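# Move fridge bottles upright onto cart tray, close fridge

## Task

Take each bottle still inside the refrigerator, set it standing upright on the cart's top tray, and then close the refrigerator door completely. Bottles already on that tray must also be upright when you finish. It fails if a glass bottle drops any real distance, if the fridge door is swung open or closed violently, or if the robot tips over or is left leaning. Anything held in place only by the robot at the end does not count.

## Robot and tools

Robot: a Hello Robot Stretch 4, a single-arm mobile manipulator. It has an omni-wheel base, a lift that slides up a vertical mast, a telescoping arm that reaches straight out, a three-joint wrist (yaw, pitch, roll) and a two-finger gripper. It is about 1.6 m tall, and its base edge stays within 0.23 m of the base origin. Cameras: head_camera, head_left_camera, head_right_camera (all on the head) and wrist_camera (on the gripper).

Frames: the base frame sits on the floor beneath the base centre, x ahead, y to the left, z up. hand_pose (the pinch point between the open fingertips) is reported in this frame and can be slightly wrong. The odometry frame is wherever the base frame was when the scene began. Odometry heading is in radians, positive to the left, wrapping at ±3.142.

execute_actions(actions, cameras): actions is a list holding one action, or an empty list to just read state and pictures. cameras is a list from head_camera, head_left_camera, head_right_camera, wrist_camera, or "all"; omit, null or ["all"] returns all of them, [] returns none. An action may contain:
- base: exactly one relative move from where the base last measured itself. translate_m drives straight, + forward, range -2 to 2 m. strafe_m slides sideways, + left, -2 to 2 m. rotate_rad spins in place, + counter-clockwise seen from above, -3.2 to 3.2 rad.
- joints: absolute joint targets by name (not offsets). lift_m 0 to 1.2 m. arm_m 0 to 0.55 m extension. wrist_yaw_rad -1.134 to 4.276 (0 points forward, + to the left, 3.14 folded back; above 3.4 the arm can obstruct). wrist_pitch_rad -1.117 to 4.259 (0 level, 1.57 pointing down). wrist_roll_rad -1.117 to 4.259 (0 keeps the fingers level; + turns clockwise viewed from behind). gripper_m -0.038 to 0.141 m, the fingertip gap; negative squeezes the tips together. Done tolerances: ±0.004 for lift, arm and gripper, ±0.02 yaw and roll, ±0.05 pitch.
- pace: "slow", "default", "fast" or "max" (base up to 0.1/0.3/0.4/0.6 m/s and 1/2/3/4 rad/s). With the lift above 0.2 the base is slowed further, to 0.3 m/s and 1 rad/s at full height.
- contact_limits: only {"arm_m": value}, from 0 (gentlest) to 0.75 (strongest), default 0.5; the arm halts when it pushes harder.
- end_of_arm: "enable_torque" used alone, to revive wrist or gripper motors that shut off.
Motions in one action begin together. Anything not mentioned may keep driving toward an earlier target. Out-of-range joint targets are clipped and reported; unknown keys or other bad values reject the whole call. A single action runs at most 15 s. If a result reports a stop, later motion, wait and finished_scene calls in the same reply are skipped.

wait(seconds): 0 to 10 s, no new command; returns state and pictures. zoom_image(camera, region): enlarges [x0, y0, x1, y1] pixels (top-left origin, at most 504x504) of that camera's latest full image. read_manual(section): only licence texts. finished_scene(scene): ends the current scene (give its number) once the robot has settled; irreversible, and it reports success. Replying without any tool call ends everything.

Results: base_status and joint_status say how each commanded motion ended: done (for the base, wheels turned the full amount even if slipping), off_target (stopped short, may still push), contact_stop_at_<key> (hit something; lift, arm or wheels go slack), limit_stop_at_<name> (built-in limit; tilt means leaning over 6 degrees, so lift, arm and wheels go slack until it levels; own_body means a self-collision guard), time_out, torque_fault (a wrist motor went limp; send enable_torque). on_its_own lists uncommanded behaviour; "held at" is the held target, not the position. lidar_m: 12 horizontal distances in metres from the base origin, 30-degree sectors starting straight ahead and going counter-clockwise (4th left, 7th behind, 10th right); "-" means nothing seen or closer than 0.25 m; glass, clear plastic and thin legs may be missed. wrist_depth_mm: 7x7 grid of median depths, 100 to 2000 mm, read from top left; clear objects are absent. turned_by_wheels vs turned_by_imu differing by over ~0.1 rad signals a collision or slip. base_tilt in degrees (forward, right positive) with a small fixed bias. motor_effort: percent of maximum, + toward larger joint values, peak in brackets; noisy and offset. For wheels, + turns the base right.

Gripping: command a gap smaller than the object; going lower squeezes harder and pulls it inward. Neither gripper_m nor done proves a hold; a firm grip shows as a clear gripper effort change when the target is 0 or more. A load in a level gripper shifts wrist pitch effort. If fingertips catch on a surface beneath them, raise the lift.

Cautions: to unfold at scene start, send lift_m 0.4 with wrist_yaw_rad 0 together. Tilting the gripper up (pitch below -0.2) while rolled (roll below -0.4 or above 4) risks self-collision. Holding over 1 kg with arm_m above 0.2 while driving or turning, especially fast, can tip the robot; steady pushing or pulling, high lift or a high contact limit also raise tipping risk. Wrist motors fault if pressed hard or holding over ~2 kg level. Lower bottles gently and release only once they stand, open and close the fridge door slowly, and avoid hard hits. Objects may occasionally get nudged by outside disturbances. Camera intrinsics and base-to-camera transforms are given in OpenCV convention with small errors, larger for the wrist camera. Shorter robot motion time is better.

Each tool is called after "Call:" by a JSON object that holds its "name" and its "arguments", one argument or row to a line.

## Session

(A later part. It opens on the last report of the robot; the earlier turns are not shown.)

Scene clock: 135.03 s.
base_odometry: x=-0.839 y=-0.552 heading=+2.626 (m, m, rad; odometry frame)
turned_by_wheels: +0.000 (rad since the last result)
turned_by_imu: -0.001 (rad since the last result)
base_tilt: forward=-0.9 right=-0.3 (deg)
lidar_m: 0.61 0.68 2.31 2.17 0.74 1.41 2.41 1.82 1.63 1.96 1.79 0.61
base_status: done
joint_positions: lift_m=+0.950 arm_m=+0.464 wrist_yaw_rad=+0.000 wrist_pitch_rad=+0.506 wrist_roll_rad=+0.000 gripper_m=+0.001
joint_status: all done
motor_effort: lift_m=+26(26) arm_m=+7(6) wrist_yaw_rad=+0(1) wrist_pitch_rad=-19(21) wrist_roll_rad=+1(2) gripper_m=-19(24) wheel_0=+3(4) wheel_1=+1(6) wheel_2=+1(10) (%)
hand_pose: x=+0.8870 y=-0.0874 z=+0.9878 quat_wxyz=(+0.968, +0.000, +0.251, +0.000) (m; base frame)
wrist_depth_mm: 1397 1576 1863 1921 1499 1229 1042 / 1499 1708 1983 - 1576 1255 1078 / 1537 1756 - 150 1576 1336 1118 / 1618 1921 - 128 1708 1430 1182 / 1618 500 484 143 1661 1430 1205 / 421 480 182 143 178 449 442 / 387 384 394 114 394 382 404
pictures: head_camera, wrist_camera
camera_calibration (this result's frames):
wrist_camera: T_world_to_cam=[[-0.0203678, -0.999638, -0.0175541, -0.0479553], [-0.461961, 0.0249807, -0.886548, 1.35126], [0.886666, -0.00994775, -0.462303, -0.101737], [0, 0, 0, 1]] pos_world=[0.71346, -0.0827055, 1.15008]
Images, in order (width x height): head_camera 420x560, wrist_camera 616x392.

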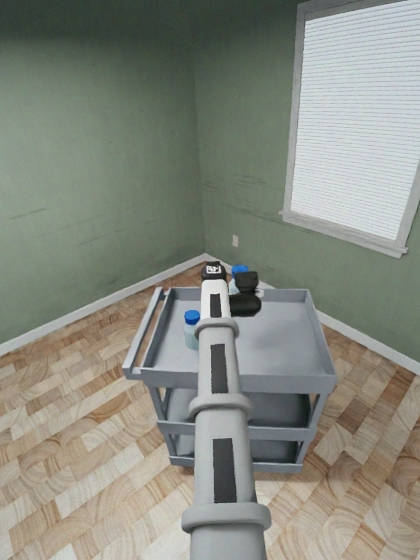

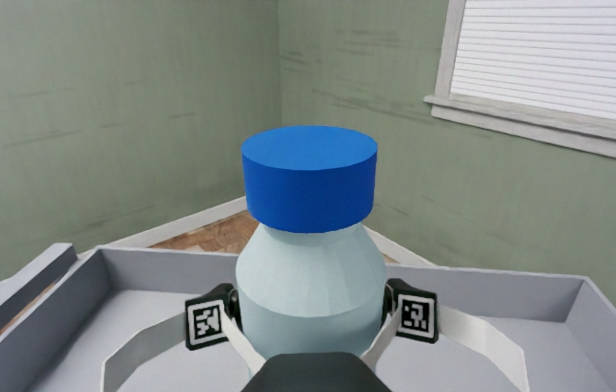

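Call:
{"name": "execute_actions", "arguments": {
  "actions": [
    {"joints": {"lift_m": 0.79}}
  ],
  "cameras": ["wrist_camera", "head_camera"]
}}

Scene clock: 139.80 s.
base_odometry: x=-0.839 y=-0.552 heading=+2.626 (m, m, rad; odometry frame)
turned_by_wheels: +0.000 (rad since the last result)
turned_by_imu: +0.002 (rad since the last result)
base_tilt: forward=-0.9 right=-0.3 (deg)
lidar_m: 0.61 0.68 2.29 2.17 0.74 1.42 2.40 1.82 1.66 1.96 1.78 0.62
base_status: not commanded
joint_positions: lift_m=+0.790 arm_m=+0.464 wrist_yaw_rad=+0.000 wrist_pitch_rad=+0.507 wrist_roll_rad=+0.000 gripper_m=+0.001
joint_status: all done
motor_effort: lift_m=+18(25) arm_m=+7(7) wrist_yaw_rad=+0(0) wrist_pitch_rad=-20(21) wrist_roll_rad=+2(2) gripper_m=-22(20) wheel_0=+3(3) wheel_1=+1(1) wheel_2=+1(1) (%)
hand_pose: x=+0.8869 y=-0.0874 z=+0.8283 quat_wxyz=(+0.968, +0.000, +0.251, +0.000) (m; base frame)
wrist_depth_mm: 1430 1618 1863 1863 1464 1229 1025 / 1464 1708 1983 - 1618 1281 1078 / 421 418 407 150 387 1229 1078 / 379 424 399 128 387 387 375 / 329 327 312 143 310 324 322 / 258 266 182 143 178 265 263 / 183 212 217 114 217 211 223
pictures: head_camera, wrist_camera
camera_calibration (this result's frames):
wrist_camera: T_world_to_cam=[[-0.020375, -0.999638, -0.0175457, -0.0507563], [-0.462319, 0.0249806, -0.886361, 1.21003], [0.886479, -0.00994787, -0.462661, -0.17495], [0, 0, 0, 1]] pos_world=[0.713476, -0.0827055, 0.99069]
Images, in order (width x height): head_camera 420x560, wrist_camera 616x392.

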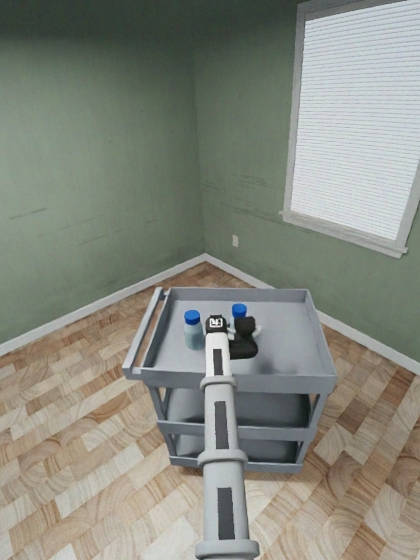

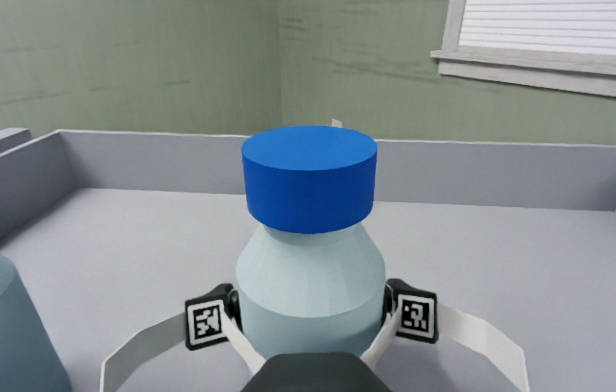

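Call:
{"name": "execute_actions", "arguments": {
  "actions": [
    {"joints": {"gripper_m": 0.11}}
  ],
  "cameras": ["wrist_camera"]
}}

Call:
{"name": "execute_actions", "arguments": {
  "actions": [
    {"joints": {"lift_m": 0.93, "arm_m": 0.445}}
  ],
  "cameras": []
}}

Call:
{"name": "execute_actions", "arguments": {
  "actions": [
    {"base": {"translate_m": -0.4}, "joints": {"arm_m": 0.0, "gripper_m": 0.135}, "pace": "fast"}
  ],
  "cameras": ["head_camera"]
}}

Call:
{"name": "execute_actions", "arguments": {
  "actions": [
    {"base": {"rotate_rad": 2.136}, "joints": {"lift_m": 0.2}, "pace": "fast"}
  ],
  "cameras": ["wrist_camera"]
}}

Scene clock: 154.70 s.
base_odometry: x=-0.839 y=-0.552 heading=+2.626 (m, m, rad; odometry frame)
turned_by_wheels: +0.000 (rad since the last result)
turned_by_imu: +0.002 (rad since the last result)
base_tilt: forward=-0.8 right=-0.3 (deg)
lidar_m: 0.61 0.66 2.29 2.18 0.75 1.40 2.39 1.81 1.66 1.96 1.79 0.63
base_status: not commanded
joint_positions: lift_m=+0.790 arm_m=+0.464 wrist_yaw_rad=+0.000 wrist_pitch_rad=+0.502 wrist_roll_rad=+0.000 gripper_m=+0.110
joint_status: all done
motor_effort: lift_m=+18(19) arm_m=+7(7) wrist_yaw_rad=+1(1) wrist_pitch_rad=-8(22) wrist_roll_rad=+4(2) gripper_m=+1(20) wheel_0=+3(3) wheel_1=+2(1) wheel_2=+1(1) (%)
hand_pose: x=+0.8876 y=-0.0874 z=+0.8296 quat_wxyz=(+0.969, +0.000, +0.248, +0.000) (m; base frame)
wrist_depth_mm: 1430 1618 1863 1921 1499 1229 1042 / 1464 1661 1983 1983 1576 1281 1078 / 427 418 407 167 1499 1255 1078 / 389 427 410 149 389 384 379 / 334 334 319 163 315 329 329 / 262 271 196 166 192 268 268 / 184 221 228 114 227 220 227
pictures: wrist_camera
camera_calibration (this result's frames):
wrist_camera: T_world_to_cam=[[-0.0205777, -0.999632, -0.0176484, -0.0505281], [-0.457903, 0.025115, -0.888648, 1.20944], [0.888764, -0.0102051, -0.458251, -0.180676], [0, 0, 0, 1]] pos_world=[0.713345, -0.0827284, 0.991081]
Images, in order (width x height): wrist_camera 616x392.

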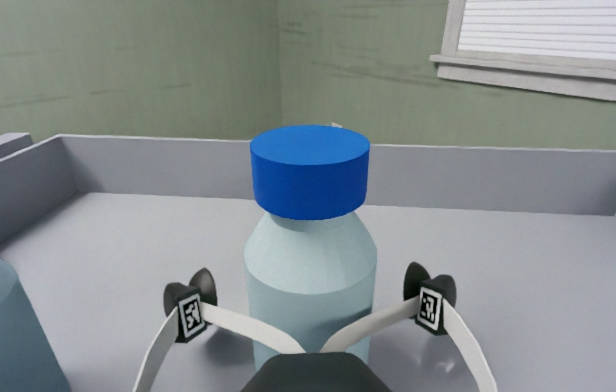

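Scene clock: 156.33 s.
base_odometry: x=-0.839 y=-0.552 heading=+2.626 (m, m, rad; odometry frame)
turned_by_wheels: +0.000 (rad since the last result)
turned_by_imu: +0.001 (rad since the last result)
base_tilt: forward=-0.9 right=-0.3 (deg)
lidar_m: 0.60 0.67 2.29 2.17 0.73 1.41 2.41 1.80 1.65 1.97 1.78 0.63
base_status: not commanded
joint_positions: lift_m=+0.930 arm_m=+0.446 wrist_yaw_rad=+0.000 wrist_pitch_rad=+0.502 wrist_roll_rad=+0.000 gripper_m=+0.110
joint_status: all done
motor_effort: lift_m=+24(26) arm_m=-7(10) wrist_yaw_rad=+1(1) wrist_pitch_rad=-7(8) wrist_roll_rad=+2(1) gripper_m=+1(0) wheel_0=+3(3) wheel_1=+1(1) wheel_2=+1(1) (%)
hand_pose: x=+0.8701 y=-0.0874 z=+0.9691 quat_wxyz=(+0.969, +0.000, +0.248, +0.000) (m; base frame)
wrist_depth_mm: 1397 1661 1863 1863 1499 1229 1060 / 1499 1708 1921 - 1576 1255 1078 / 1576 1756 - - 1661 1336 1118 / 1661 1921 - - 1808 1430 1182 / 477 504 496 484 469 462 1182 / 421 466 211 462 217 455 445 / 227 379 392 114 389 377 389
pictures: none
No camera images: the call's "cameras" was empty. Leave "cameras" out to get every camera's image.

Scene clock: 158.87 s.
base_odometry: x=-0.492 y=-0.749 heading=+2.625 (m, m, rad; odometry frame)
turned_by_wheels: +0.000 (rad since the last result)
turned_by_imu: +0.003 (rad since the last result)
base_tilt: forward=-0.9 right=-0.3 (deg)
lidar_m: 1.01 1.08 2.63 0.61 0.95 1.13 2.11 2.15 1.41 1.68 2.03 1.02
base_status: done
joint_positions: lift_m=+0.930 arm_m=+0.001 wrist_yaw_rad=+0.000 wrist_pitch_rad=+0.502 wrist_roll_rad=+0.000 gripper_m=+0.135
joint_status: all done
motor_effort: lift_m=+24(24) arm_m=-7(9) wrist_yaw_rad=+1(2) wrist_pitch_rad=-7(8) wrist_roll_rad=+2(2) gripper_m=-3(1) wheel_0=-2(7) wheel_1=-2(7) wheel_2=-1(11) (%)
hand_pose: x=+0.4250 y=-0.0875 z=+0.9690 quat_wxyz=(+0.969, +0.000, +0.249, +0.000) (m; base frame)
wrist_depth_mm: 1921 - - - - 1808 1499 / - - - - - 1808 1576 / - - 878 1042 1078 1921 1661 / - - 1366 1366 1397 - 1661 / 1983 1921 1118 1118 1118 1921 1808 / 1618 1464 1098 1336 991 1464 1576 / 1336 1308 1281 114 1255 1281 1308
pictures: head_camera
Images, in order (width x height): head_camera 420x560.

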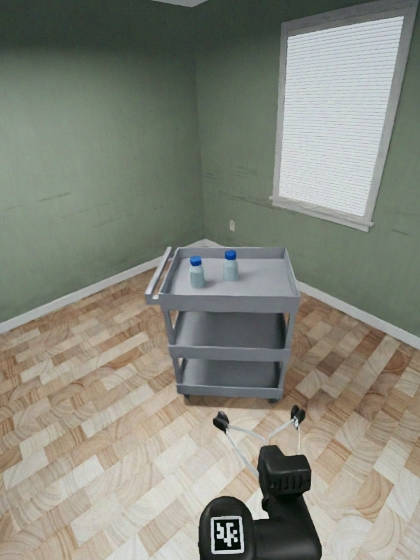

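Scene clock: 161.77 s.
base_odometry: x=-0.492 y=-0.749 heading=-1.522 (m, m, rad; odometry frame)
turned_by_wheels: +2.136 (rad since the last result)
turned_by_imu: +2.184 (rad since the last result)
base_tilt: forward=-0.9 right=-0.3 (deg)
lidar_m: 1.05 1.15 2.18 2.15 1.42 1.76 2.05 1.02 1.01 2.58 2.63 0.61
base_status: done
joint_positions: lift_m=+0.200 arm_m=+0.001 wrist_yaw_rad=+0.000 wrist_pitch_rad=+0.502 wrist_roll_rad=+0.000 gripper_m=+0.135
joint_status: all done
motor_effort: lift_m=+17(23) arm_m=-7(7) wrist_yaw_rad=+1(1) wrist_pitch_rad=-9(8) wrist_roll_rad=+4(1) gripper_m=+1(5) wheel_0=-2(10) wheel_1=+0(7) wheel_2=-1(8) (%)
hand_pose: x=+0.4250 y=-0.0874 z=+0.2396 quat_wxyz=(+0.969, +0.000, +0.248, +0.000) (m; base frame)
wrist_depth_mm: 1255 866 1205 1229 778 469 342 / 1366 1336 1255 1281 809 473 351 / 1308 1205 960 960 820 480 355 / 891 904 891 891 788 484 359 / 691 683 683 676 676 496 359 / 559 521 517 554 517 424 382 / 473 459 469 114 466 452 442
pictures: wrist_camera
camera_calibration (this result's frames):
wrist_camera: T_world_to_cam=[[-0.0204467, -0.999635, -0.0176403, -0.070482], [-0.458206, 0.0250512, -0.888493, 0.473446], [0.888611, -0.0100838, -0.458551, -0.0397538], [0, 0, 0, 1]] pos_world=[0.25082, -0.0827176, 0.401181]
Images, in order (width x height): wrist_camera 616x392.

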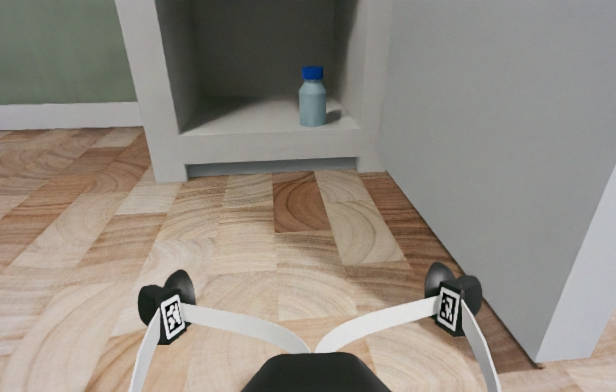

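Call:
{"name": "execute_actions", "arguments": {
  "actions": [
    {"base": {"translate_m": 0.35}, "joints": {"arm_m": 0.28, "lift_m": 0.135, "gripper_m": 0.12}, "pace": "fast"}
  ],
  "cameras": ["wrist_camera"]
}}

Scene clock: 168.43 s.
base_odometry: x=-0.474 y=-1.099 heading=-1.522 (m, m, rad; odometry frame)
turned_by_wheels: +0.000 (rad since the last result)
turned_by_imu: +0.000 (rad since the last result)
base_tilt: forward=-0.9 right=-0.4 (deg)
lidar_m: 0.76 0.78 1.72 2.19 1.56 1.82 2.39 1.26 1.25 2.54 0.34 0.43
base_status: done
joint_positions: lift_m=+0.135 arm_m=+0.279 wrist_yaw_rad=+0.000 wrist_pitch_rad=+0.502 wrist_roll_rad=+0.000 gripper_m=+0.120
joint_status: all done
motor_effort: lift_m=+17(16) arm_m=+6(7) wrist_yaw_rad=-2(1) wrist_pitch_rad=-10(8) wrist_roll_rad=+2(2) gripper_m=+3(1) wheel_0=+0(9) wheel_1=+0(8) wheel_2=+1(12) (%)
hand_pose: x=+0.7026 y=-0.0873 z=+0.1747 quat_wxyz=(+0.969, +0.000, +0.248, +0.000) (m; base frame)
wrist_depth_mm: 504 615 634 647 455 273 264 / 492 661 676 683 469 286 279 / 484 654 661 329 477 303 266 / 436 459 466 345 433 325 268 / 357 355 355 353 353 351 271 / 325 330 218 359 355 334 274 / 382 370 392 114 387 379 278
pictures: wrist_camera
camera_calibration (this result's frames):
wrist_camera: T_world_to_cam=[[-0.0202122, -0.99964, -0.0176438, -0.0660579], [-0.458065, 0.0249452, -0.888569, 0.542831], [0.888689, -0.00987793, -0.458404, -0.316289], [0, 0, 0, 1]] pos_world=[0.528399, -0.0826994, 0.336189]
Images, in order (width x height): wrist_camera 616x392.

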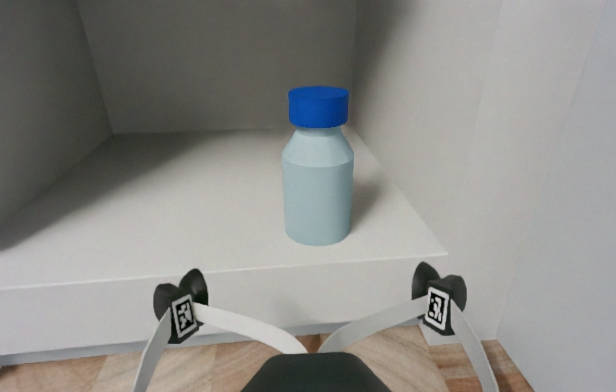

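Call:
{"name": "execute_actions", "arguments": {
  "actions": [
    {"joints": {"arm_m": 0.458, "lift_m": 0.126, "wrist_yaw_rad": -0.03}, "contact_limits": {"arm_m": 0.15}}
  ],
  "cameras": ["wrist_camera"]
}}

Scene clock: 174.20 s.
base_odometry: x=-0.474 y=-1.099 heading=-1.522 (m, m, rad; odometry frame)
turned_by_wheels: +0.000 (rad since the last result)
turned_by_imu: +0.002 (rad since the last result)
base_tilt: forward=-0.8 right=-0.3 (deg)
lidar_m: 0.77 0.79 1.73 2.18 1.56 1.81 2.39 1.25 1.23 2.55 0.34 0.44
base_status: not commanded
joint_positions: lift_m=+0.126 arm_m=+0.457 wrist_yaw_rad=-0.030 wrist_pitch_rad=+0.502 wrist_roll_rad=+0.000 gripper_m=+0.120
joint_status: all done
motor_effort: lift_m=+16(15) arm_m=+7(4) wrist_yaw_rad=+0(0) wrist_pitch_rad=-10(8) wrist_roll_rad=+3(0) gripper_m=-1(0) wheel_0=+0(0) wheel_1=+0(0) wheel_2=+2(1) (%)
contact_limits: arm_m 0.15
hand_pose: x=+0.8778 y=-0.0949 z=+0.1657 quat_wxyz=(+0.969, +0.004, +0.248, -0.014) (m; base frame)
wrist_depth_mm: 449 459 477 488 362 225 174 / 473 492 504 521 370 228 176 / 500 525 535 178 349 231 178 / 442 439 439 147 357 236 181 / 340 342 338 163 312 240 183 / 278 267 199 164 196 219 186 / 234 227 232 114 231 223 189
pictures: wrist_camera
camera_calibration (this result's frames):
wrist_camera: T_world_to_cam=[[-0.0503649, -0.998575, -0.0176369, -0.0436962], [-0.457153, 0.0387508, -0.888544, 0.615806], [0.887961, -0.0366887, -0.458453, -0.47805], [0, 0, 0, 1]] pos_world=[0.703806, -0.085036, 0.327236]
Images, in order (width x height): wrist_camera 616x392.

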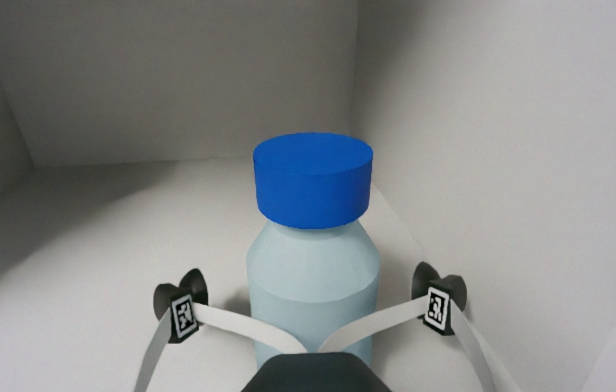

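Call:
{"name": "execute_actions", "arguments": {
  "actions": [
    {"joints": {"gripper_m": 0.0, "arm_m": 0.453}}
  ],
  "cameras": ["wrist_camera"]
}}

Scene clock: 177.87 s.
base_odometry: x=-0.474 y=-1.099 heading=-1.522 (m, m, rad; odometry frame)
turned_by_wheels: +0.000 (rad since the last result)
turned_by_imu: +0.001 (rad since the last result)
base_tilt: forward=-0.9 right=-0.3 (deg)
lidar_m: 0.77 0.78 1.70 2.18 1.60 1.81 2.39 1.24 1.23 2.55 0.36 0.43
base_status: not commanded
joint_positions: lift_m=+0.126 arm_m=+0.454 wrist_yaw_rad=-0.030 wrist_pitch_rad=+0.505 wrist_roll_rad=+0.000 gripper_m=+0.001
joint_status: all done
motor_effort: lift_m=+17(17) arm_m=-7(9) wrist_yaw_rad=+2(0) wrist_pitch_rad=-16(18) wrist_roll_rad=+1(2) gripper_m=-19(19) wheel_0=+0(0) wheel_1=+0(0) wheel_2=+1(1) (%)
hand_pose: x=+0.8748 y=-0.0950 z=+0.1648 quat_wxyz=(+0.968, +0.004, +0.250, -0.015) (m; base frame)
wrist_depth_mm: 452 462 477 492 364 225 174 / 477 492 508 521 373 229 176 / 504 525 530 148 349 233 178 / 436 433 407 128 332 236 181 / 336 336 320 143 314 241 183 / 274 273 182 142 177 221 186 / 230 216 222 114 221 215 190
pictures: wrist_camera
camera_calibration (this result's frames):
wrist_camera: T_world_to_cam=[[-0.0505889, -0.998565, -0.0175682, -0.0437035], [-0.460093, 0.0389148, -0.887018, 0.615968], [0.886429, -0.0367903, -0.461401, -0.474032], [0, 0, 0, 1]] pos_world=[0.701387, -0.0850508, 0.326888]
Images, in order (width x height): wrist_camera 616x392.

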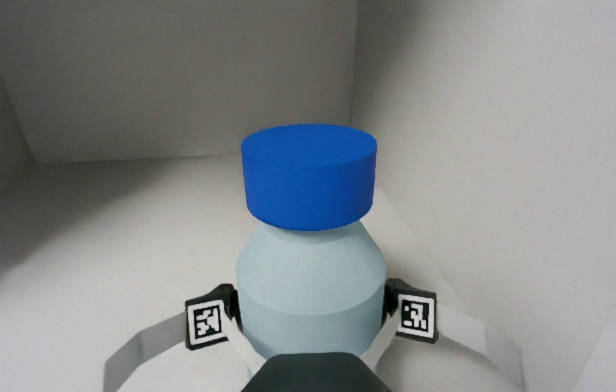

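Call:
{"name": "execute_actions", "arguments": {
  "actions": [
    {"base": {"translate_m": -0.35}, "joints": {"arm_m": 0.0, "lift_m": 0.25, "wrist_yaw_rad": 0}}
  ],
  "cameras": []
}}

Call:
{"name": "execute_actions", "arguments": {
  "actions": [
    {"base": {"rotate_rad": -2.238}, "joints": {"lift_m": 0.95}}
  ],
  "cameras": ["wrist_camera"]
}}

Call:
{"name": "execute_actions", "arguments": {
  "actions": [
    {"base": {"translate_m": 0.4}, "joints": {"arm_m": 0.405}}
  ],
  "cameras": ["head_camera", "wrist_camera"]
}}

Scene clock: 187.23 s.
base_odometry: x=-0.491 y=-0.749 heading=-1.522 (m, m, rad; odometry frame)
turned_by_wheels: +0.000 (rad since the last result)
turned_by_imu: +0.004 (rad since the last result)
base_tilt: forward=-0.9 right=-0.3 (deg)
lidar_m: 0.39 1.13 2.17 2.15 1.41 1.79 2.04 1.02 1.01 2.58 2.61 0.38
base_status: done
joint_positions: lift_m=+0.250 arm_m=+0.001 wrist_yaw_rad=+0.000 wrist_pitch_rad=+0.506 wrist_roll_rad=+0.000 gripper_m=+0.001
joint_status: all done
motor_effort: lift_m=+26(27) arm_m=-7(8) wrist_yaw_rad=+2(9) wrist_pitch_rad=-18(19) wrist_roll_rad=+2(3) gripper_m=-22(21) wheel_0=-1(9) wheel_1=+1(6) wheel_2=+1(10) (%)
hand_pose: x=+0.4245 y=-0.0875 z=+0.2880 quat_wxyz=(+0.968, +0.000, +0.250, +0.000) (m; base frame)
wrist_depth_mm: 1255 866 1205 1229 778 466 342 / 1336 1366 1308 1336 798 473 353 / 1397 1308 960 147 741 480 355 / 1008 976 931 128 699 488 359 / 768 768 732 143 691 496 359 / 627 621 182 142 178 449 384 / 530 492 508 114 508 488 427
pictures: none
No camera images: the call's "cameras" was empty. Leave "cameras" out to get every camera's image.

Scene clock: 190.83 s.
base_odometry: x=-0.492 y=-0.749 heading=+2.524 (m, m, rad; odometry frame)
turned_by_wheels: -2.238 (rad since the last result)
turned_by_imu: -2.285 (rad since the last result)
base_tilt: forward=-0.9 right=-0.3 (deg)
lidar_m: 0.37 1.04 2.58 0.61 0.76 1.14 1.95 2.14 1.40 1.54 2.03 0.38
base_status: done
joint_positions: lift_m=+0.950 arm_m=+0.001 wrist_yaw_rad=+0.000 wrist_pitch_rad=+0.505 wrist_roll_rad=+0.000 gripper_m=+0.001
joint_status: all done
motor_effort: lift_m=+26(28) arm_m=-7(7) wrist_yaw_rad=+1(2) wrist_pitch_rad=-17(16) wrist_roll_rad=+1(2) gripper_m=-21(22) wheel_0=+3(9) wheel_1=+1(7) wheel_2=+2(9) (%)
hand_pose: x=+0.4246 y=-0.0875 z=+0.9881 quat_wxyz=(+0.968, +0.000, +0.250, +0.000) (m; base frame)
wrist_depth_mm: - - - - 1983 1661 1430 / - - - - - 1808 1537 / - 976 991 148 - 1808 1576 / - - 1336 128 - 1983 1661 / 1983 1863 1008 143 1921 1921 1756 / 1661 1576 182 142 178 1661 1576 / 1366 1281 1182 114 1281 1255 1366
pictures: wrist_camera
camera_calibration (this result's frames):
wrist_camera: T_world_to_cam=[[-0.020738, -0.999631, -0.0175659, -0.0572984], [-0.460963, 0.0251508, -0.887063, 1.13803], [0.887177, -0.0102986, -0.461314, 0.307178], [0, 0, 0, 1]] pos_world=[0.250878, -0.082736, 1.1502]
Images, in order (width x height): wrist_camera 616x392.

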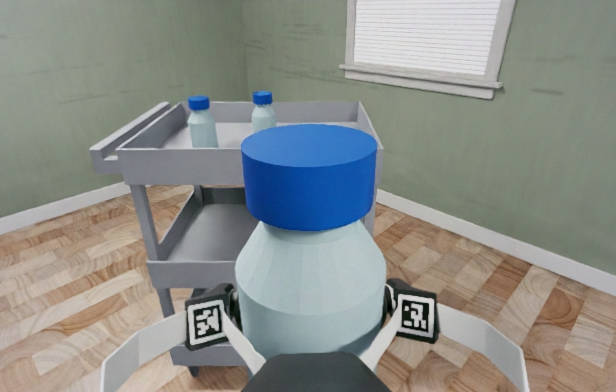

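Scene clock: 193.67 s.
base_odometry: x=-0.818 y=-0.517 heading=+2.524 (m, m, rad; odometry frame)
turned_by_wheels: +0.000 (rad since the last result)
turned_by_imu: -0.001 (rad since the last result)
base_tilt: forward=-0.8 right=-0.3 (deg)
lidar_m: 0.61 0.64 2.32 2.34 0.78 1.42 2.31 2.42 1.63 1.92 1.76 0.64
base_status: done
joint_positions: lift_m=+0.950 arm_m=+0.404 wrist_yaw_rad=+0.000 wrist_pitch_rad=+0.505 wrist_roll_rad=+0.000 gripper_m=+0.001
joint_status: all done
motor_effort: lift_m=+26(26) arm_m=+7(8) wrist_yaw_rad=+1(2) wrist_pitch_rad=-17(16) wrist_roll_rad=+2(2) gripper_m=-24(20) wheel_0=+0(3) wheel_1=+1(6) wheel_2=+1(12) (%)
hand_pose: x=+0.8271 y=-0.0874 z=+0.9881 quat_wxyz=(+0.968, +0.000, +0.250, +0.000) (m; base frame)
wrist_depth_mm: 1537 1808 1983 1661 1336 1138 991 / 1618 1863 - 1808 1430 1182 1025 / 1661 1921 - 148 1430 1255 1078 / 1756 - - 128 1499 1308 1138 / 539 539 530 143 517 1397 1182 / 492 300 182 142 178 1366 1229 / 413 291 314 114 397 325 1255
pictures: head_camera, wrist_camera
camera_calibration (this result's frames):
wrist_camera: T_world_to_cam=[[-0.0203371, -0.999639, -0.0175663, -0.0491808], [-0.460953, 0.0249661, -0.887073, 1.32359], [0.887192, -0.00994328, -0.461294, -0.0499472], [0, 0, 0, 1]] pos_world=[0.653423, -0.0827044, 1.15021]
Images, in order (width x height): head_camera 420x560, wrist_camera 616x392.

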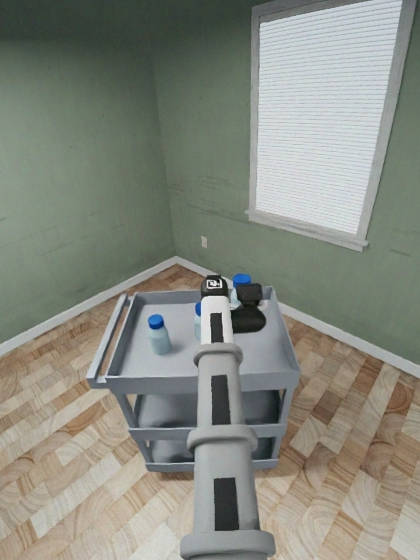

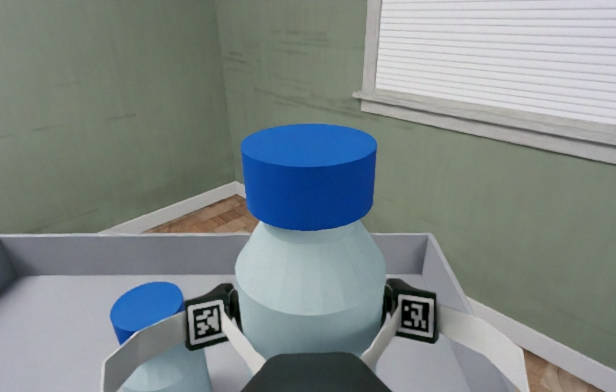

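Call:
{"name": "execute_actions", "arguments": {
  "actions": [
    {"base": {"strafe_m": -0.03}, "joints": {"lift_m": 0.79, "arm_m": 0.425}}
  ],
  "cameras": ["wrist_camera", "head_camera"]
}}

Scene clock: 200.37 s.
base_odometry: x=-0.800 y=-0.493 heading=+2.524 (m, m, rad; odometry frame)
turned_by_wheels: +0.000 (rad since the last result)
turned_by_imu: +0.002 (rad since the last result)
base_tilt: forward=-0.8 right=-0.3 (deg)
lidar_m: 0.60 0.65 2.33 2.35 0.79 1.44 2.34 2.40 1.59 1.87 1.74 0.64
base_status: done
joint_positions: lift_m=+0.790 arm_m=+0.424 wrist_yaw_rad=+0.000 wrist_pitch_rad=+0.506 wrist_roll_rad=+0.000 gripper_m=+0.001
joint_status: all done
motor_effort: lift_m=+18(24) arm_m=+7(8) wrist_yaw_rad=+0(2) wrist_pitch_rad=-19(18) wrist_roll_rad=+3(1) gripper_m=-18(21) wheel_0=-3(11) wheel_1=+1(9) wheel_2=+0(0) (%)
hand_pose: x=+0.8470 y=-0.0874 z=+0.8287 quat_wxyz=(+0.968, +0.000, +0.250, +0.000) (m; base frame)
wrist_depth_mm: 1576 1808 1983 1618 1281 1098 946 / 1618 1863 - 1661 1366 1138 991 / 195 433 427 148 424 1205 1042 / 202 427 402 128 397 329 1098 / 208 301 314 142 312 282 1098 / 227 249 182 142 178 247 208 / 228 213 218 114 218 211 203
pictures: head_camera, wrist_camera
camera_calibration (this result's frames):
wrist_camera: T_world_to_cam=[[-0.0205902, -0.999634, -0.0175604, -0.0514292], [-0.461206, 0.0250805, -0.886939, 1.19145], [0.887054, -0.0101633, -0.461553, -0.140852], [0, 0, 0, 1]] pos_world=[0.673386, -0.082724, 0.990827]
Images, in order (width x height): head_camera 420x560, wrist_camera 616x392.

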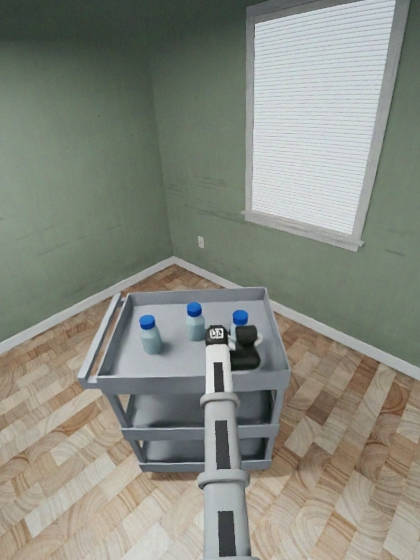

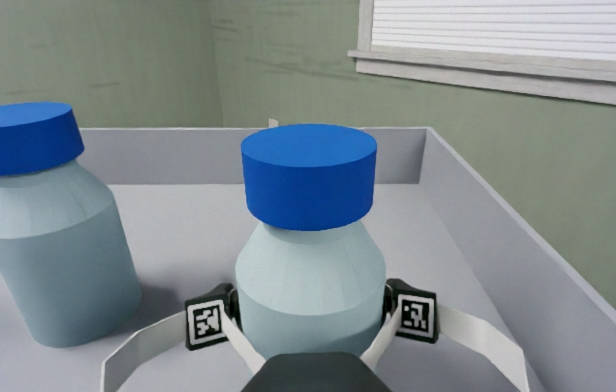

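Call:
{"name": "execute_actions", "arguments": {
  "actions": [
    {"joints": {"gripper_m": 0.105}}
  ],
  "cameras": ["wrist_camera"]
}}

Call:
{"name": "execute_actions", "arguments": {
  "actions": [
    {"joints": {"lift_m": 0.93, "arm_m": 0.405}}
  ],
  "cameras": ["head_camera", "head_left_camera"]
}}

Scene clock: 205.97 s.
base_odometry: x=-0.800 y=-0.493 heading=+2.524 (m, m, rad; odometry frame)
turned_by_wheels: +0.000 (rad since the last result)
turned_by_imu: +0.002 (rad since the last result)
base_tilt: forward=-0.9 right=-0.3 (deg)
lidar_m: 0.61 0.65 2.33 2.36 0.79 1.44 2.33 2.40 1.59 1.87 1.73 0.64
base_status: not commanded
joint_positions: lift_m=+0.790 arm_m=+0.424 wrist_yaw_rad=+0.000 wrist_pitch_rad=+0.502 wrist_roll_rad=+0.000 gripper_m=+0.105
joint_status: all done
motor_effort: lift_m=+18(18) arm_m=+7(7) wrist_yaw_rad=+2(1) wrist_pitch_rad=-6(18) wrist_roll_rad=+2(3) gripper_m=-2(19) wheel_0=-3(3) wheel_1=+1(0) wheel_2=+0(0) (%)
hand_pose: x=+0.8476 y=-0.0874 z=+0.8296 quat_wxyz=(+0.969, +0.000, +0.248, +0.000) (m; base frame)
wrist_depth_mm: 1537 1756 1983 1576 1308 1078 960 / 1618 1921 - 1708 1397 1138 991 / 198 439 436 168 436 1205 1042 / 204 433 433 149 404 359 1078 / 207 304 319 163 315 281 1098 / 225 250 196 166 195 250 207 / 230 222 228 114 227 220 202
pictures: wrist_camera
camera_calibration (this result's frames):
wrist_camera: T_world_to_cam=[[-0.0205257, -0.999634, -0.0176373, -0.051393], [-0.457899, 0.0250813, -0.88865, 1.19114], [0.888767, -0.0101641, -0.458246, -0.145077], [0, 0, 0, 1]] pos_world=[0.673307, -0.0827241, 0.99112]
Images, in order (width x height): wrist_camera 616x392.

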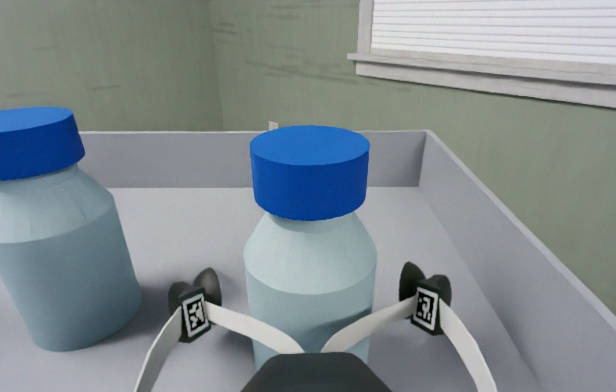

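Scene clock: 207.60 s.
base_odometry: x=-0.800 y=-0.493 heading=+2.524 (m, m, rad; odometry frame)
turned_by_wheels: +0.000 (rad since the last result)
turned_by_imu: +0.001 (rad since the last result)
base_tilt: forward=-0.8 right=-0.3 (deg)
lidar_m: 0.61 0.65 2.34 2.36 0.80 1.45 2.34 2.39 1.60 1.87 1.72 0.65
base_status: not commanded
joint_positions: lift_m=+0.930 arm_m=+0.406 wrist_yaw_rad=+0.000 wrist_pitch_rad=+0.502 wrist_roll_rad=+0.000 gripper_m=+0.105
joint_status: all done
motor_effort: lift_m=+25(27) arm_m=-7(6) wrist_yaw_rad=+0(0) wrist_pitch_rad=-7(9) wrist_roll_rad=+2(3) gripper_m=+3(1) wheel_0=-3(3) wheel_1=+0(1) wheel_2=+0(0) (%)
hand_pose: x=+0.8301 y=-0.0874 z=+0.9691 quat_wxyz=(+0.969, +0.000, +0.248, +0.000) (m; base frame)
wrist_depth_mm: 1537 1808 1983 1576 1308 1118 976 / 1618 1863 - 1708 1397 1160 1008 / 1708 1983 - 1808 1464 1205 1025 / 1756 - - - 1576 1308 1098 / 525 512 521 521 521 1366 1160 / 452 279 211 462 217 1397 1205 / 394 281 389 114 387 364 1255
pictures: head_camera, head_left_camera
Images, in order (width x height): head_camera 420x560, head_left_camera 420x672.

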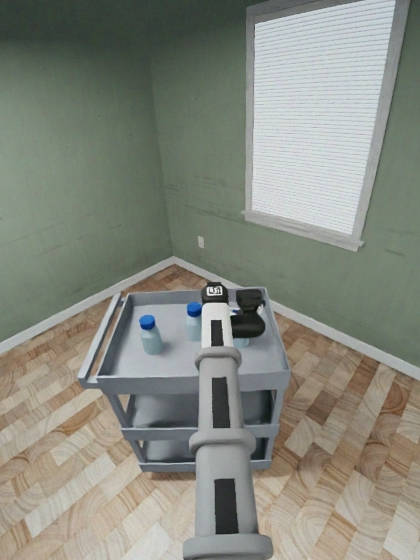

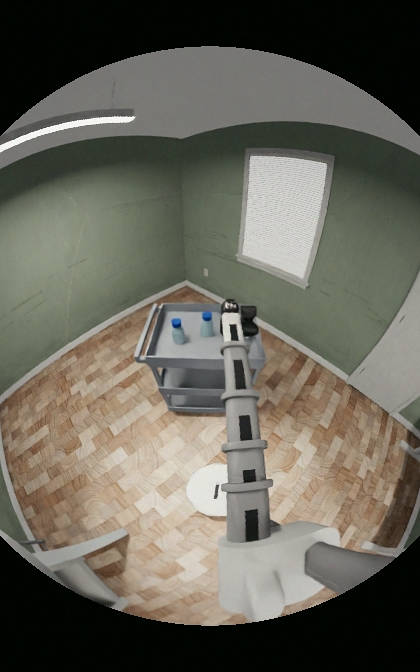

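Call:
{"name": "execute_actions", "arguments": {
  "actions": [
    {"base": {"strafe_m": 0.7}, "joints": {"arm_m": 0.0, "lift_m": 0.96, "gripper_m": 0.0}}
  ],
  "cameras": ["head_camera"]
}}

Call:
{"name": "execute_actions", "arguments": {
  "actions": [
    {"base": {"rotate_rad": 3.07}, "joints": {"lift_m": 0.35, "wrist_pitch_rad": 0.0}}
  ],
  "cameras": ["head_camera", "wrist_camera"]
}}

Scene clock: 232.93 s.
base_odometry: x=-1.206 y=-1.063 heading=+2.524 (m, m, rad; odometry frame)
turned_by_wheels: +0.000 (rad since the last result)
turned_by_imu: +0.003 (rad since the last result)
base_tilt: forward=-0.9 right=-0.3 (deg)
lidar_m: 1.06 1.82 1.82 1.78 1.50 0.62 0.41 2.90 2.20 2.42 0.89 0.67
base_status: done
joint_positions: lift_m=+0.960 arm_m=+0.001 wrist_yaw_rad=+0.000 wrist_pitch_rad=+0.502 wrist_roll_rad=+0.000 gripper_m=+0.000
joint_status: all done
motor_effort: lift_m=+23(25) arm_m=-7(10) wrist_yaw_rad=+2(0) wrist_pitch_rad=-10(8) wrist_roll_rad=+2(3) gripper_m=+0(3) wheel_0=+0(9) wheel_1=+0(8) wheel_2=+0(1) (%)
hand_pose: x=+0.4250 y=-0.0874 z=+0.9991 quat_wxyz=(+0.969, +0.000, +0.249, +0.000) (m; base frame)
wrist_depth_mm: 1397 1576 1921 - - 1863 1618 / 1430 1661 1983 - - 1921 1661 / 1499 1756 - - - 1983 1708 / 1537 1863 - - - 759 691 / 1661 1808 1983 - 1921 539 621 / 1576 1618 1661 200 891 512 508 / 1397 1366 1281 114 1118 759 798
pictures: head_camera
Images, in order (width x height): head_camera 420x560.

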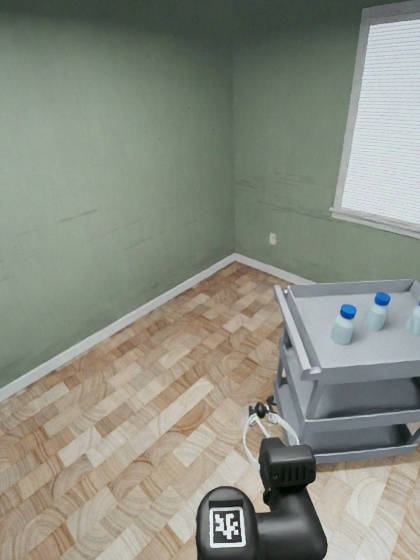

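Scene clock: 236.23 s.
base_odometry: x=-1.206 y=-1.063 heading=-0.690 (m, m, rad; odometry frame)
turned_by_wheels: +3.070 (rad since the last result)
turned_by_imu: +3.138 (rad since the last result)
base_tilt: forward=-0.9 right=-0.3 (deg)
lidar_m: 0.42 2.77 2.18 2.40 0.94 0.68 0.92 1.83 1.81 1.80 1.49 0.69
base_status: done
joint_positions: lift_m=+0.350 arm_m=+0.001 wrist_yaw_rad=+0.000 wrist_pitch_rad=+0.003 wrist_roll_rad=+0.000 gripper_m=+0.000
joint_status: all done
motor_effort: lift_m=+16(21) arm_m=-7(7) wrist_yaw_rad=-1(1) wrist_pitch_rad=-9(15) wrist_roll_rad=+2(1) gripper_m=+0(4) wheel_0=-1(10) wheel_1=-1(5) wheel_2=-3(8) (%)
hand_pose: x=+0.4607 y=-0.0874 z=+0.5278 quat_wxyz=(+1.000, +0.000, +0.001, +0.000) (m; base frame)
wrist_depth_mm: - 219 265 338 466 854 1060 / - 217 264 336 466 831 1078 / - 216 263 332 459 831 1060 / - 216 262 332 459 820 1060 / - 215 258 329 452 820 1060 / 1983 215 245 200 430 809 1060 / 1308 213 243 114 424 788 1060
pictures: head_camera, wrist_camera
camera_calibration (this result's frames):
wrist_camera: T_world_to_cam=[[-0.00953018, -0.999634, -0.025305, -0.0656634], [0.0234569, 0.0250757, -0.99941, 0.582454], [0.999679, -0.0101181, 0.0232093, -0.244728], [0, 0, 0, 1]] pos_world=[0.230361, -0.082721, 0.586129]
Images, in order (width x height): head_camera 420x560, wrist_camera 616x392.

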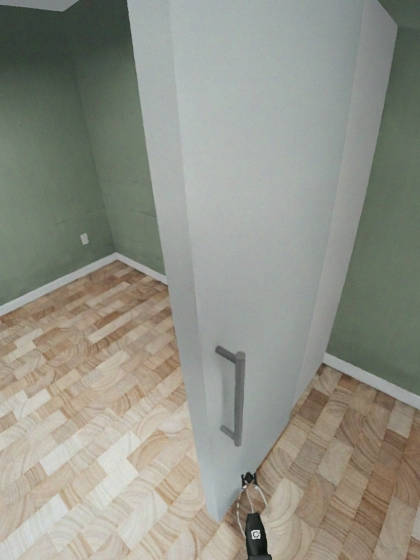

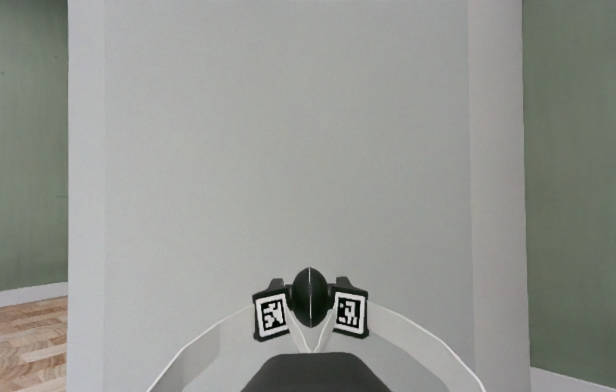

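Call:
{"name": "execute_actions", "arguments": {
  "actions": [
    {"joints": {"arm_m": 0.26}, "pace": "slow", "contact_limits": {"arm_m": 0.3}}
  ],
  "cameras": ["head_camera"]
}}

Scene clock: 244.70 s.
base_odometry: x=-1.206 y=-1.063 heading=-0.690 (m, m, rad; odometry frame)
turned_by_wheels: +0.000 (rad since the last result)
turned_by_imu: +0.003 (rad since the last result)
base_tilt: forward=-0.8 right=-0.3 (deg)
lidar_m: 0.63 0.68 2.22 2.39 0.94 0.68 0.93 1.82 1.81 1.79 1.50 0.84
base_status: not commanded
joint_positions: lift_m=+0.350 arm_m=+0.259 wrist_yaw_rad=+0.000 wrist_pitch_rad=+0.003 wrist_roll_rad=+0.000 gripper_m=+0.000
joint_status: all done
motor_effort: lift_m=+16(17) arm_m=+7(10) wrist_yaw_rad=+2(17) wrist_pitch_rad=-9(7) wrist_roll_rad=+2(3) gripper_m=-2(1) wheel_0=-2(2) wheel_1=-1(2) wheel_2=-3(3) (%)
contact_limits: arm_m 0.3
hand_pose: x=+0.7181 y=-0.0875 z=+0.5278 quat_wxyz=(+1.000, +0.000, +0.001, +0.000) (m; base frame)
wrist_depth_mm: 220 237 259 283 317 351 647 / 219 236 257 283 314 353 640 / 218 236 257 282 312 351 627 / 218 235 256 282 312 349 609 / 216 234 255 279 309 349 392 / 216 233 247 200 304 345 392 / 216 230 246 114 301 343 392
pictures: head_camera
Images, in order (width x height): head_camera 420x560.

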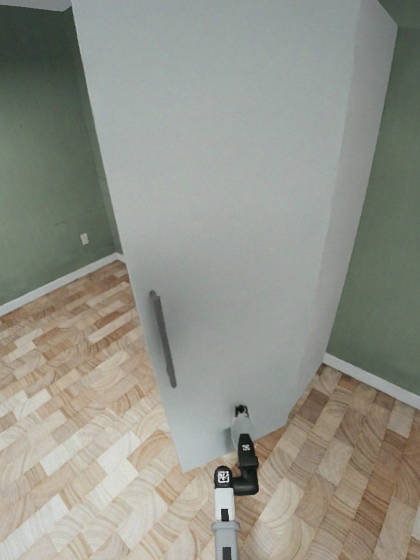

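Call:
{"name": "execute_actions", "arguments": {
  "actions": [
    {"joints": {"arm_m": 0.42}, "pace": "slow", "contact_limits": {"arm_m": 0.3}}
  ],
  "cameras": ["head_camera"]
}}

Scene clock: 249.57 s.
base_odometry: x=-1.206 y=-1.063 heading=-0.690 (m, m, rad; odometry frame)
turned_by_wheels: +0.000 (rad since the last result)
turned_by_imu: +0.002 (rad since the last result)
base_tilt: forward=-0.9 right=-0.3 (deg)
lidar_m: 0.99 2.75 2.22 2.39 0.94 0.65 0.94 1.84 1.83 1.79 1.50 0.94
base_status: not commanded
joint_positions: lift_m=+0.350 arm_m=+0.419 wrist_yaw_rad=+0.000 wrist_pitch_rad=+0.003 wrist_roll_rad=+0.000 gripper_m=+0.000
joint_status: all done
motor_effort: lift_m=+17(17) arm_m=+7(9) wrist_yaw_rad=+0(0) wrist_pitch_rad=-10(10) wrist_roll_rad=+2(1) gripper_m=-8(2) wheel_0=-2(1) wheel_1=-2(2) wheel_2=-3(3) (%)
contact_limits: arm_m 0.3
hand_pose: x=+0.8781 y=-0.0874 z=+0.5278 quat_wxyz=(+1.000, +0.000, +0.001, +0.000) (m; base frame)
wrist_depth_mm: - - 597 469 382 325 287 / - - 597 466 382 324 287 / - - 591 466 382 324 286 / - - 597 462 382 325 286 / - - 597 462 379 322 287 / - - 591 200 353 324 286 / 1397 1366 530 114 370 309 287
pictures: head_camera
Images, in order (width x height): head_camera 420x560.

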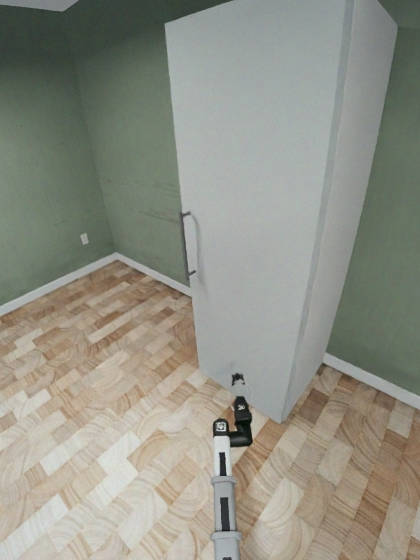

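Call:
{"name": "execute_actions", "arguments": {
  "actions": [],
  "cameras": ["head_camera", "head_left_camera", "wrist_camera"]
}}

Scene clock: 252.57 s.
base_odometry: x=-1.206 y=-1.063 heading=-0.690 (m, m, rad; odometry frame)
turned_by_wheels: +0.000 (rad since the last result)
turned_by_imu: +0.001 (rad since the last result)
base_tilt: forward=-0.9 right=-0.3 (deg)
lidar_m: 0.99 2.78 2.21 2.38 0.94 0.68 0.94 1.83 1.81 1.81 1.49 0.94
base_status: not commanded
joint_positions: lift_m=+0.350 arm_m=+0.419 wrist_yaw_rad=+0.000 wrist_pitch_rad=+0.003 wrist_roll_rad=+0.000 gripper_m=+0.000
joint_status: all done
motor_effort: lift_m=+17(17) arm_m=+7(9) wrist_yaw_rad=+1(0) wrist_pitch_rad=-9(10) wrist_roll_rad=+2(1) gripper_m=-5(2) wheel_0=-1(1) wheel_1=-2(2) wheel_2=-3(3) (%)
contact_limits: arm_m 0.3
hand_pose: x=+0.8781 y=-0.0874 z=+0.5278 quat_wxyz=(+1.000, +0.000, +0.001, +0.000) (m; base frame)
wrist_depth_mm: - - 597 466 382 325 287 / - - 603 466 382 324 286 / - - 591 466 384 322 286 / - - 597 466 382 322 286 / - - 591 466 382 324 287 / - - 591 199 351 322 286 / 1397 1397 530 114 370 310 286
pictures: head_camera, head_left_camera, wrist_camera
camera_calibration (this result's frames):
wrist_camera: T_world_to_cam=[[-0.00962923, -0.999633, -0.025306, -0.0616261], [0.0235518, 0.0250734, -0.999408, 0.572604], [0.999676, -0.0102195, 0.0233017, -0.662097], [0, 0, 0, 1]] pos_world=[0.647803, -0.0827269, 0.586134]
Images, in order (width x height): head_camera 420x560, head_left_camera 420x672, wrist_camera 616x392.

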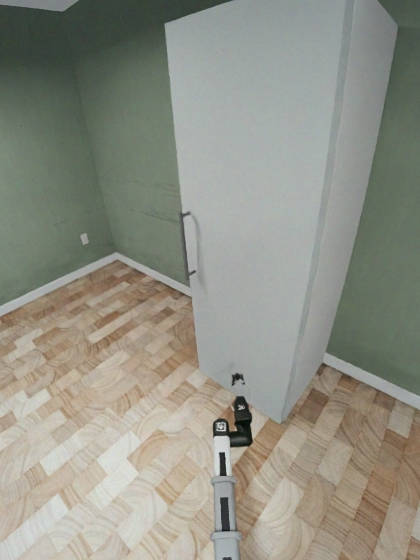

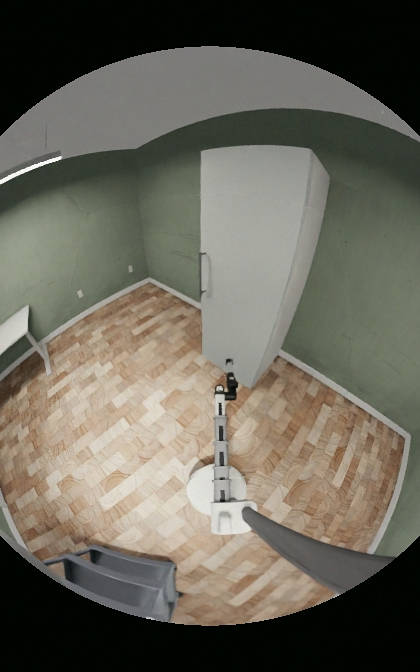

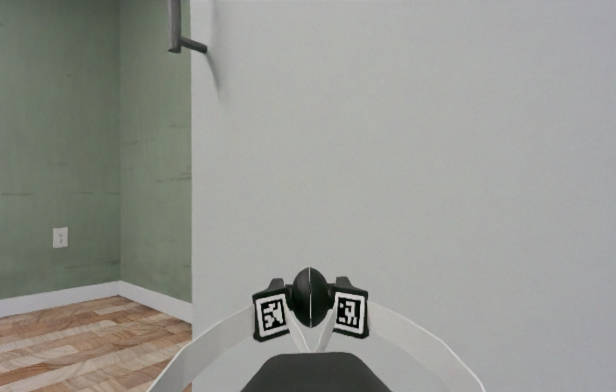

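Call:
{"name": "execute_actions", "arguments": {
  "actions": [
    {"base": {"translate_m": 0.1}, "joints": {"arm_m": 0.49}}
  ],
  "cameras": []
}}

Call:
{"name": "execute_actions", "arguments": {
  "actions": [
    {"joints": {"arm_m": 0.54}, "pace": "slow", "contact_limits": {"arm_m": 0.15}}
  ],
  "cameras": ["wrist_camera"]
}}

Scene clock: 258.20 s.
base_odometry: x=-1.129 y=-1.127 heading=-0.690 (m, m, rad; odometry frame)
turned_by_wheels: +0.000 (rad since the last result)
turned_by_imu: +0.001 (rad since the last result)
base_tilt: forward=-0.9 right=-0.3 (deg)
lidar_m: 0.89 2.60 2.16 2.33 1.08 0.79 0.95 1.89 1.89 1.70 1.42 0.84
base_status: done
joint_positions: lift_m=+0.350 arm_m=+0.489 wrist_yaw_rad=+0.000 wrist_pitch_rad=+0.002 wrist_roll_rad=+0.000 gripper_m=+0.000
joint_status: all done
motor_effort: lift_m=+17(17) arm_m=+7(7) wrist_yaw_rad=+0(1) wrist_pitch_rad=-10(8) wrist_roll_rad=+2(3) gripper_m=-4(7) wheel_0=+1(4) wheel_1=+0(7) wheel_2=+0(10) (%)
hand_pose: x=+0.9481 y=-0.0874 z=+0.5278 quat_wxyz=(+1.000, +0.000, +0.001, +0.000) (m; base frame)
wrist_depth_mm: - - 373 293 239 204 182 / - - 373 291 239 203 182 / - - 373 290 238 203 181 / - - 373 291 237 202 181 / - - 373 289 238 202 181 / 1983 1921 370 200 221 202 181 / 1366 1308 329 114 231 194 181
pictures: none
No camera images: the call's "cameras" was empty. Leave "cameras" out to get every camera's image.

Scene clock: 259.90 s.
base_odometry: x=-1.129 y=-1.127 heading=-0.689 (m, m, rad; odometry frame)
turned_by_wheels: +0.001 (rad since the last result)
turned_by_imu: +0.002 (rad since the last result)
base_tilt: forward=-0.9 right=-0.4 (deg)
lidar_m: 0.91 2.62 2.14 2.34 1.10 0.77 0.96 1.91 1.88 1.72 1.41 0.84
base_status: not commanded
joint_positions: lift_m=+0.350 arm_m=+0.538 wrist_yaw_rad=+0.002 wrist_pitch_rad=+0.002 wrist_roll_rad=+0.000 gripper_m=+0.000
joint_status: all done
motor_effort: lift_m=+17(16) arm_m=+12(13) wrist_yaw_rad=-5(5) wrist_pitch_rad=-9(8) wrist_roll_rad=+1(1) gripper_m=-7(2) wheel_0=+7(6) wheel_1=+3(3) wheel_2=+0(0) (%)
contact_limits: arm_m 0.15
hand_pose: x=+0.9974 y=-0.0869 z=+0.5279 quat_wxyz=(+1.000, +0.000, +0.001, +0.001) (m; base frame)
wrist_depth_mm: - 1983 317 246 202 171 154 / - - 319 246 202 170 154 / - - 317 246 201 170 153 / - - 315 245 200 170 153 / - 1983 315 245 200 170 153 / 1983 1756 291 196 190 170 153 / 1397 1229 300 114 190 166 153
pictures: wrist_camera
camera_calibration (this result's frames):
wrist_camera: T_world_to_cam=[[-0.00760506, -0.999651, -0.0253057, -0.0619136], [0.0236202, 0.0251198, -0.999405, 0.569749], [0.999692, -0.00819826, 0.0234209, -0.78127], [0, 0, 0, 1]] pos_world=[0.767101, -0.082609, 0.586141]
Images, in order (width x height): wrist_camera 616x392.

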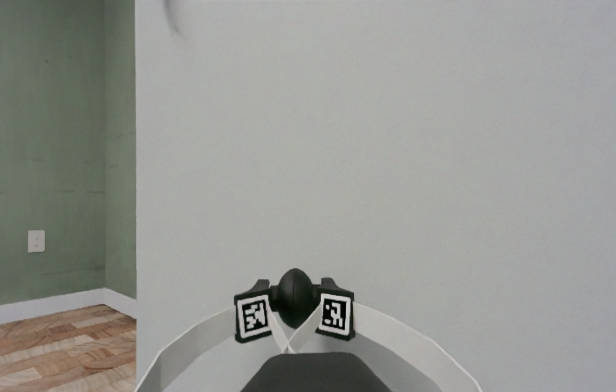

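The fingers bent and the door didn't move, so it is shut. I'll retract the arm and turn to check the bottles.

Call:
{"name": "execute_actions", "arguments": {
  "actions": [
    {"base": {"rotate_rad": 1.5}, "joints": {"arm_m": 0.1}}
  ],
  "cameras": ["head_left_camera", "head_right_camera"]
}}

Scene clock: 265.60 s.
base_odometry: x=-1.129 y=-1.127 heading=+0.810 (m, m, rad; odometry frame)
turned_by_wheels: +1.500 (rad since the last result)
turned_by_imu: +1.535 (rad since the last result)
base_tilt: forward=-0.9 right=-0.3 (deg)
lidar_m: 2.23 1.15 0.78 0.75 1.93 1.90 1.78 1.43 0.85 0.87 2.41 2.16
base_status: done
joint_positions: lift_m=+0.350 arm_m=+0.101 wrist_yaw_rad=+0.000 wrist_pitch_rad=+0.003 wrist_roll_rad=+0.000 gripper_m=+0.000
joint_status: all done
motor_effort: lift_m=+18(17) arm_m=-7(9) wrist_yaw_rad=+1(5) wrist_pitch_rad=-9(9) wrist_roll_rad=+2(3) gripper_m=-3(5) wheel_0=-2(8) wheel_1=-1(7) wheel_2=-2(9) (%)
hand_pose: x=+0.5606 y=-0.0874 z=+0.5278 quat_wxyz=(+1.000, +0.000, +0.001, +0.000) (m; base frame)
wrist_depth_mm: 1921 - - - - - - / 1921 - - - - - - / 1921 - - - - - - / 1921 - - - - - - / 1863 - - - - - - / 1808 - - 199 1863 - - / 1397 1397 1205 114 1281 1366 1336
pictures: head_left_camera, head_right_camera
Images, in order (width x height): head_left_camera 420x672, head_right_camera 420x672.

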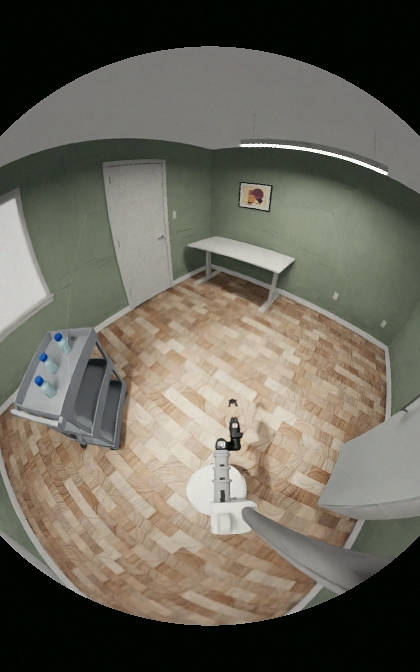

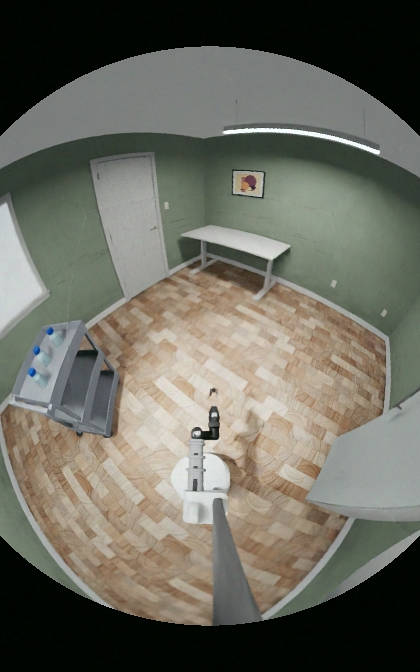

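All three bottles are upright (the lean in the image is the fisheye lens) and the door is shut.

Call:
{"name": "finished_scene", "arguments": {
  "scene": 2
}}

The scene is finished: the task was done.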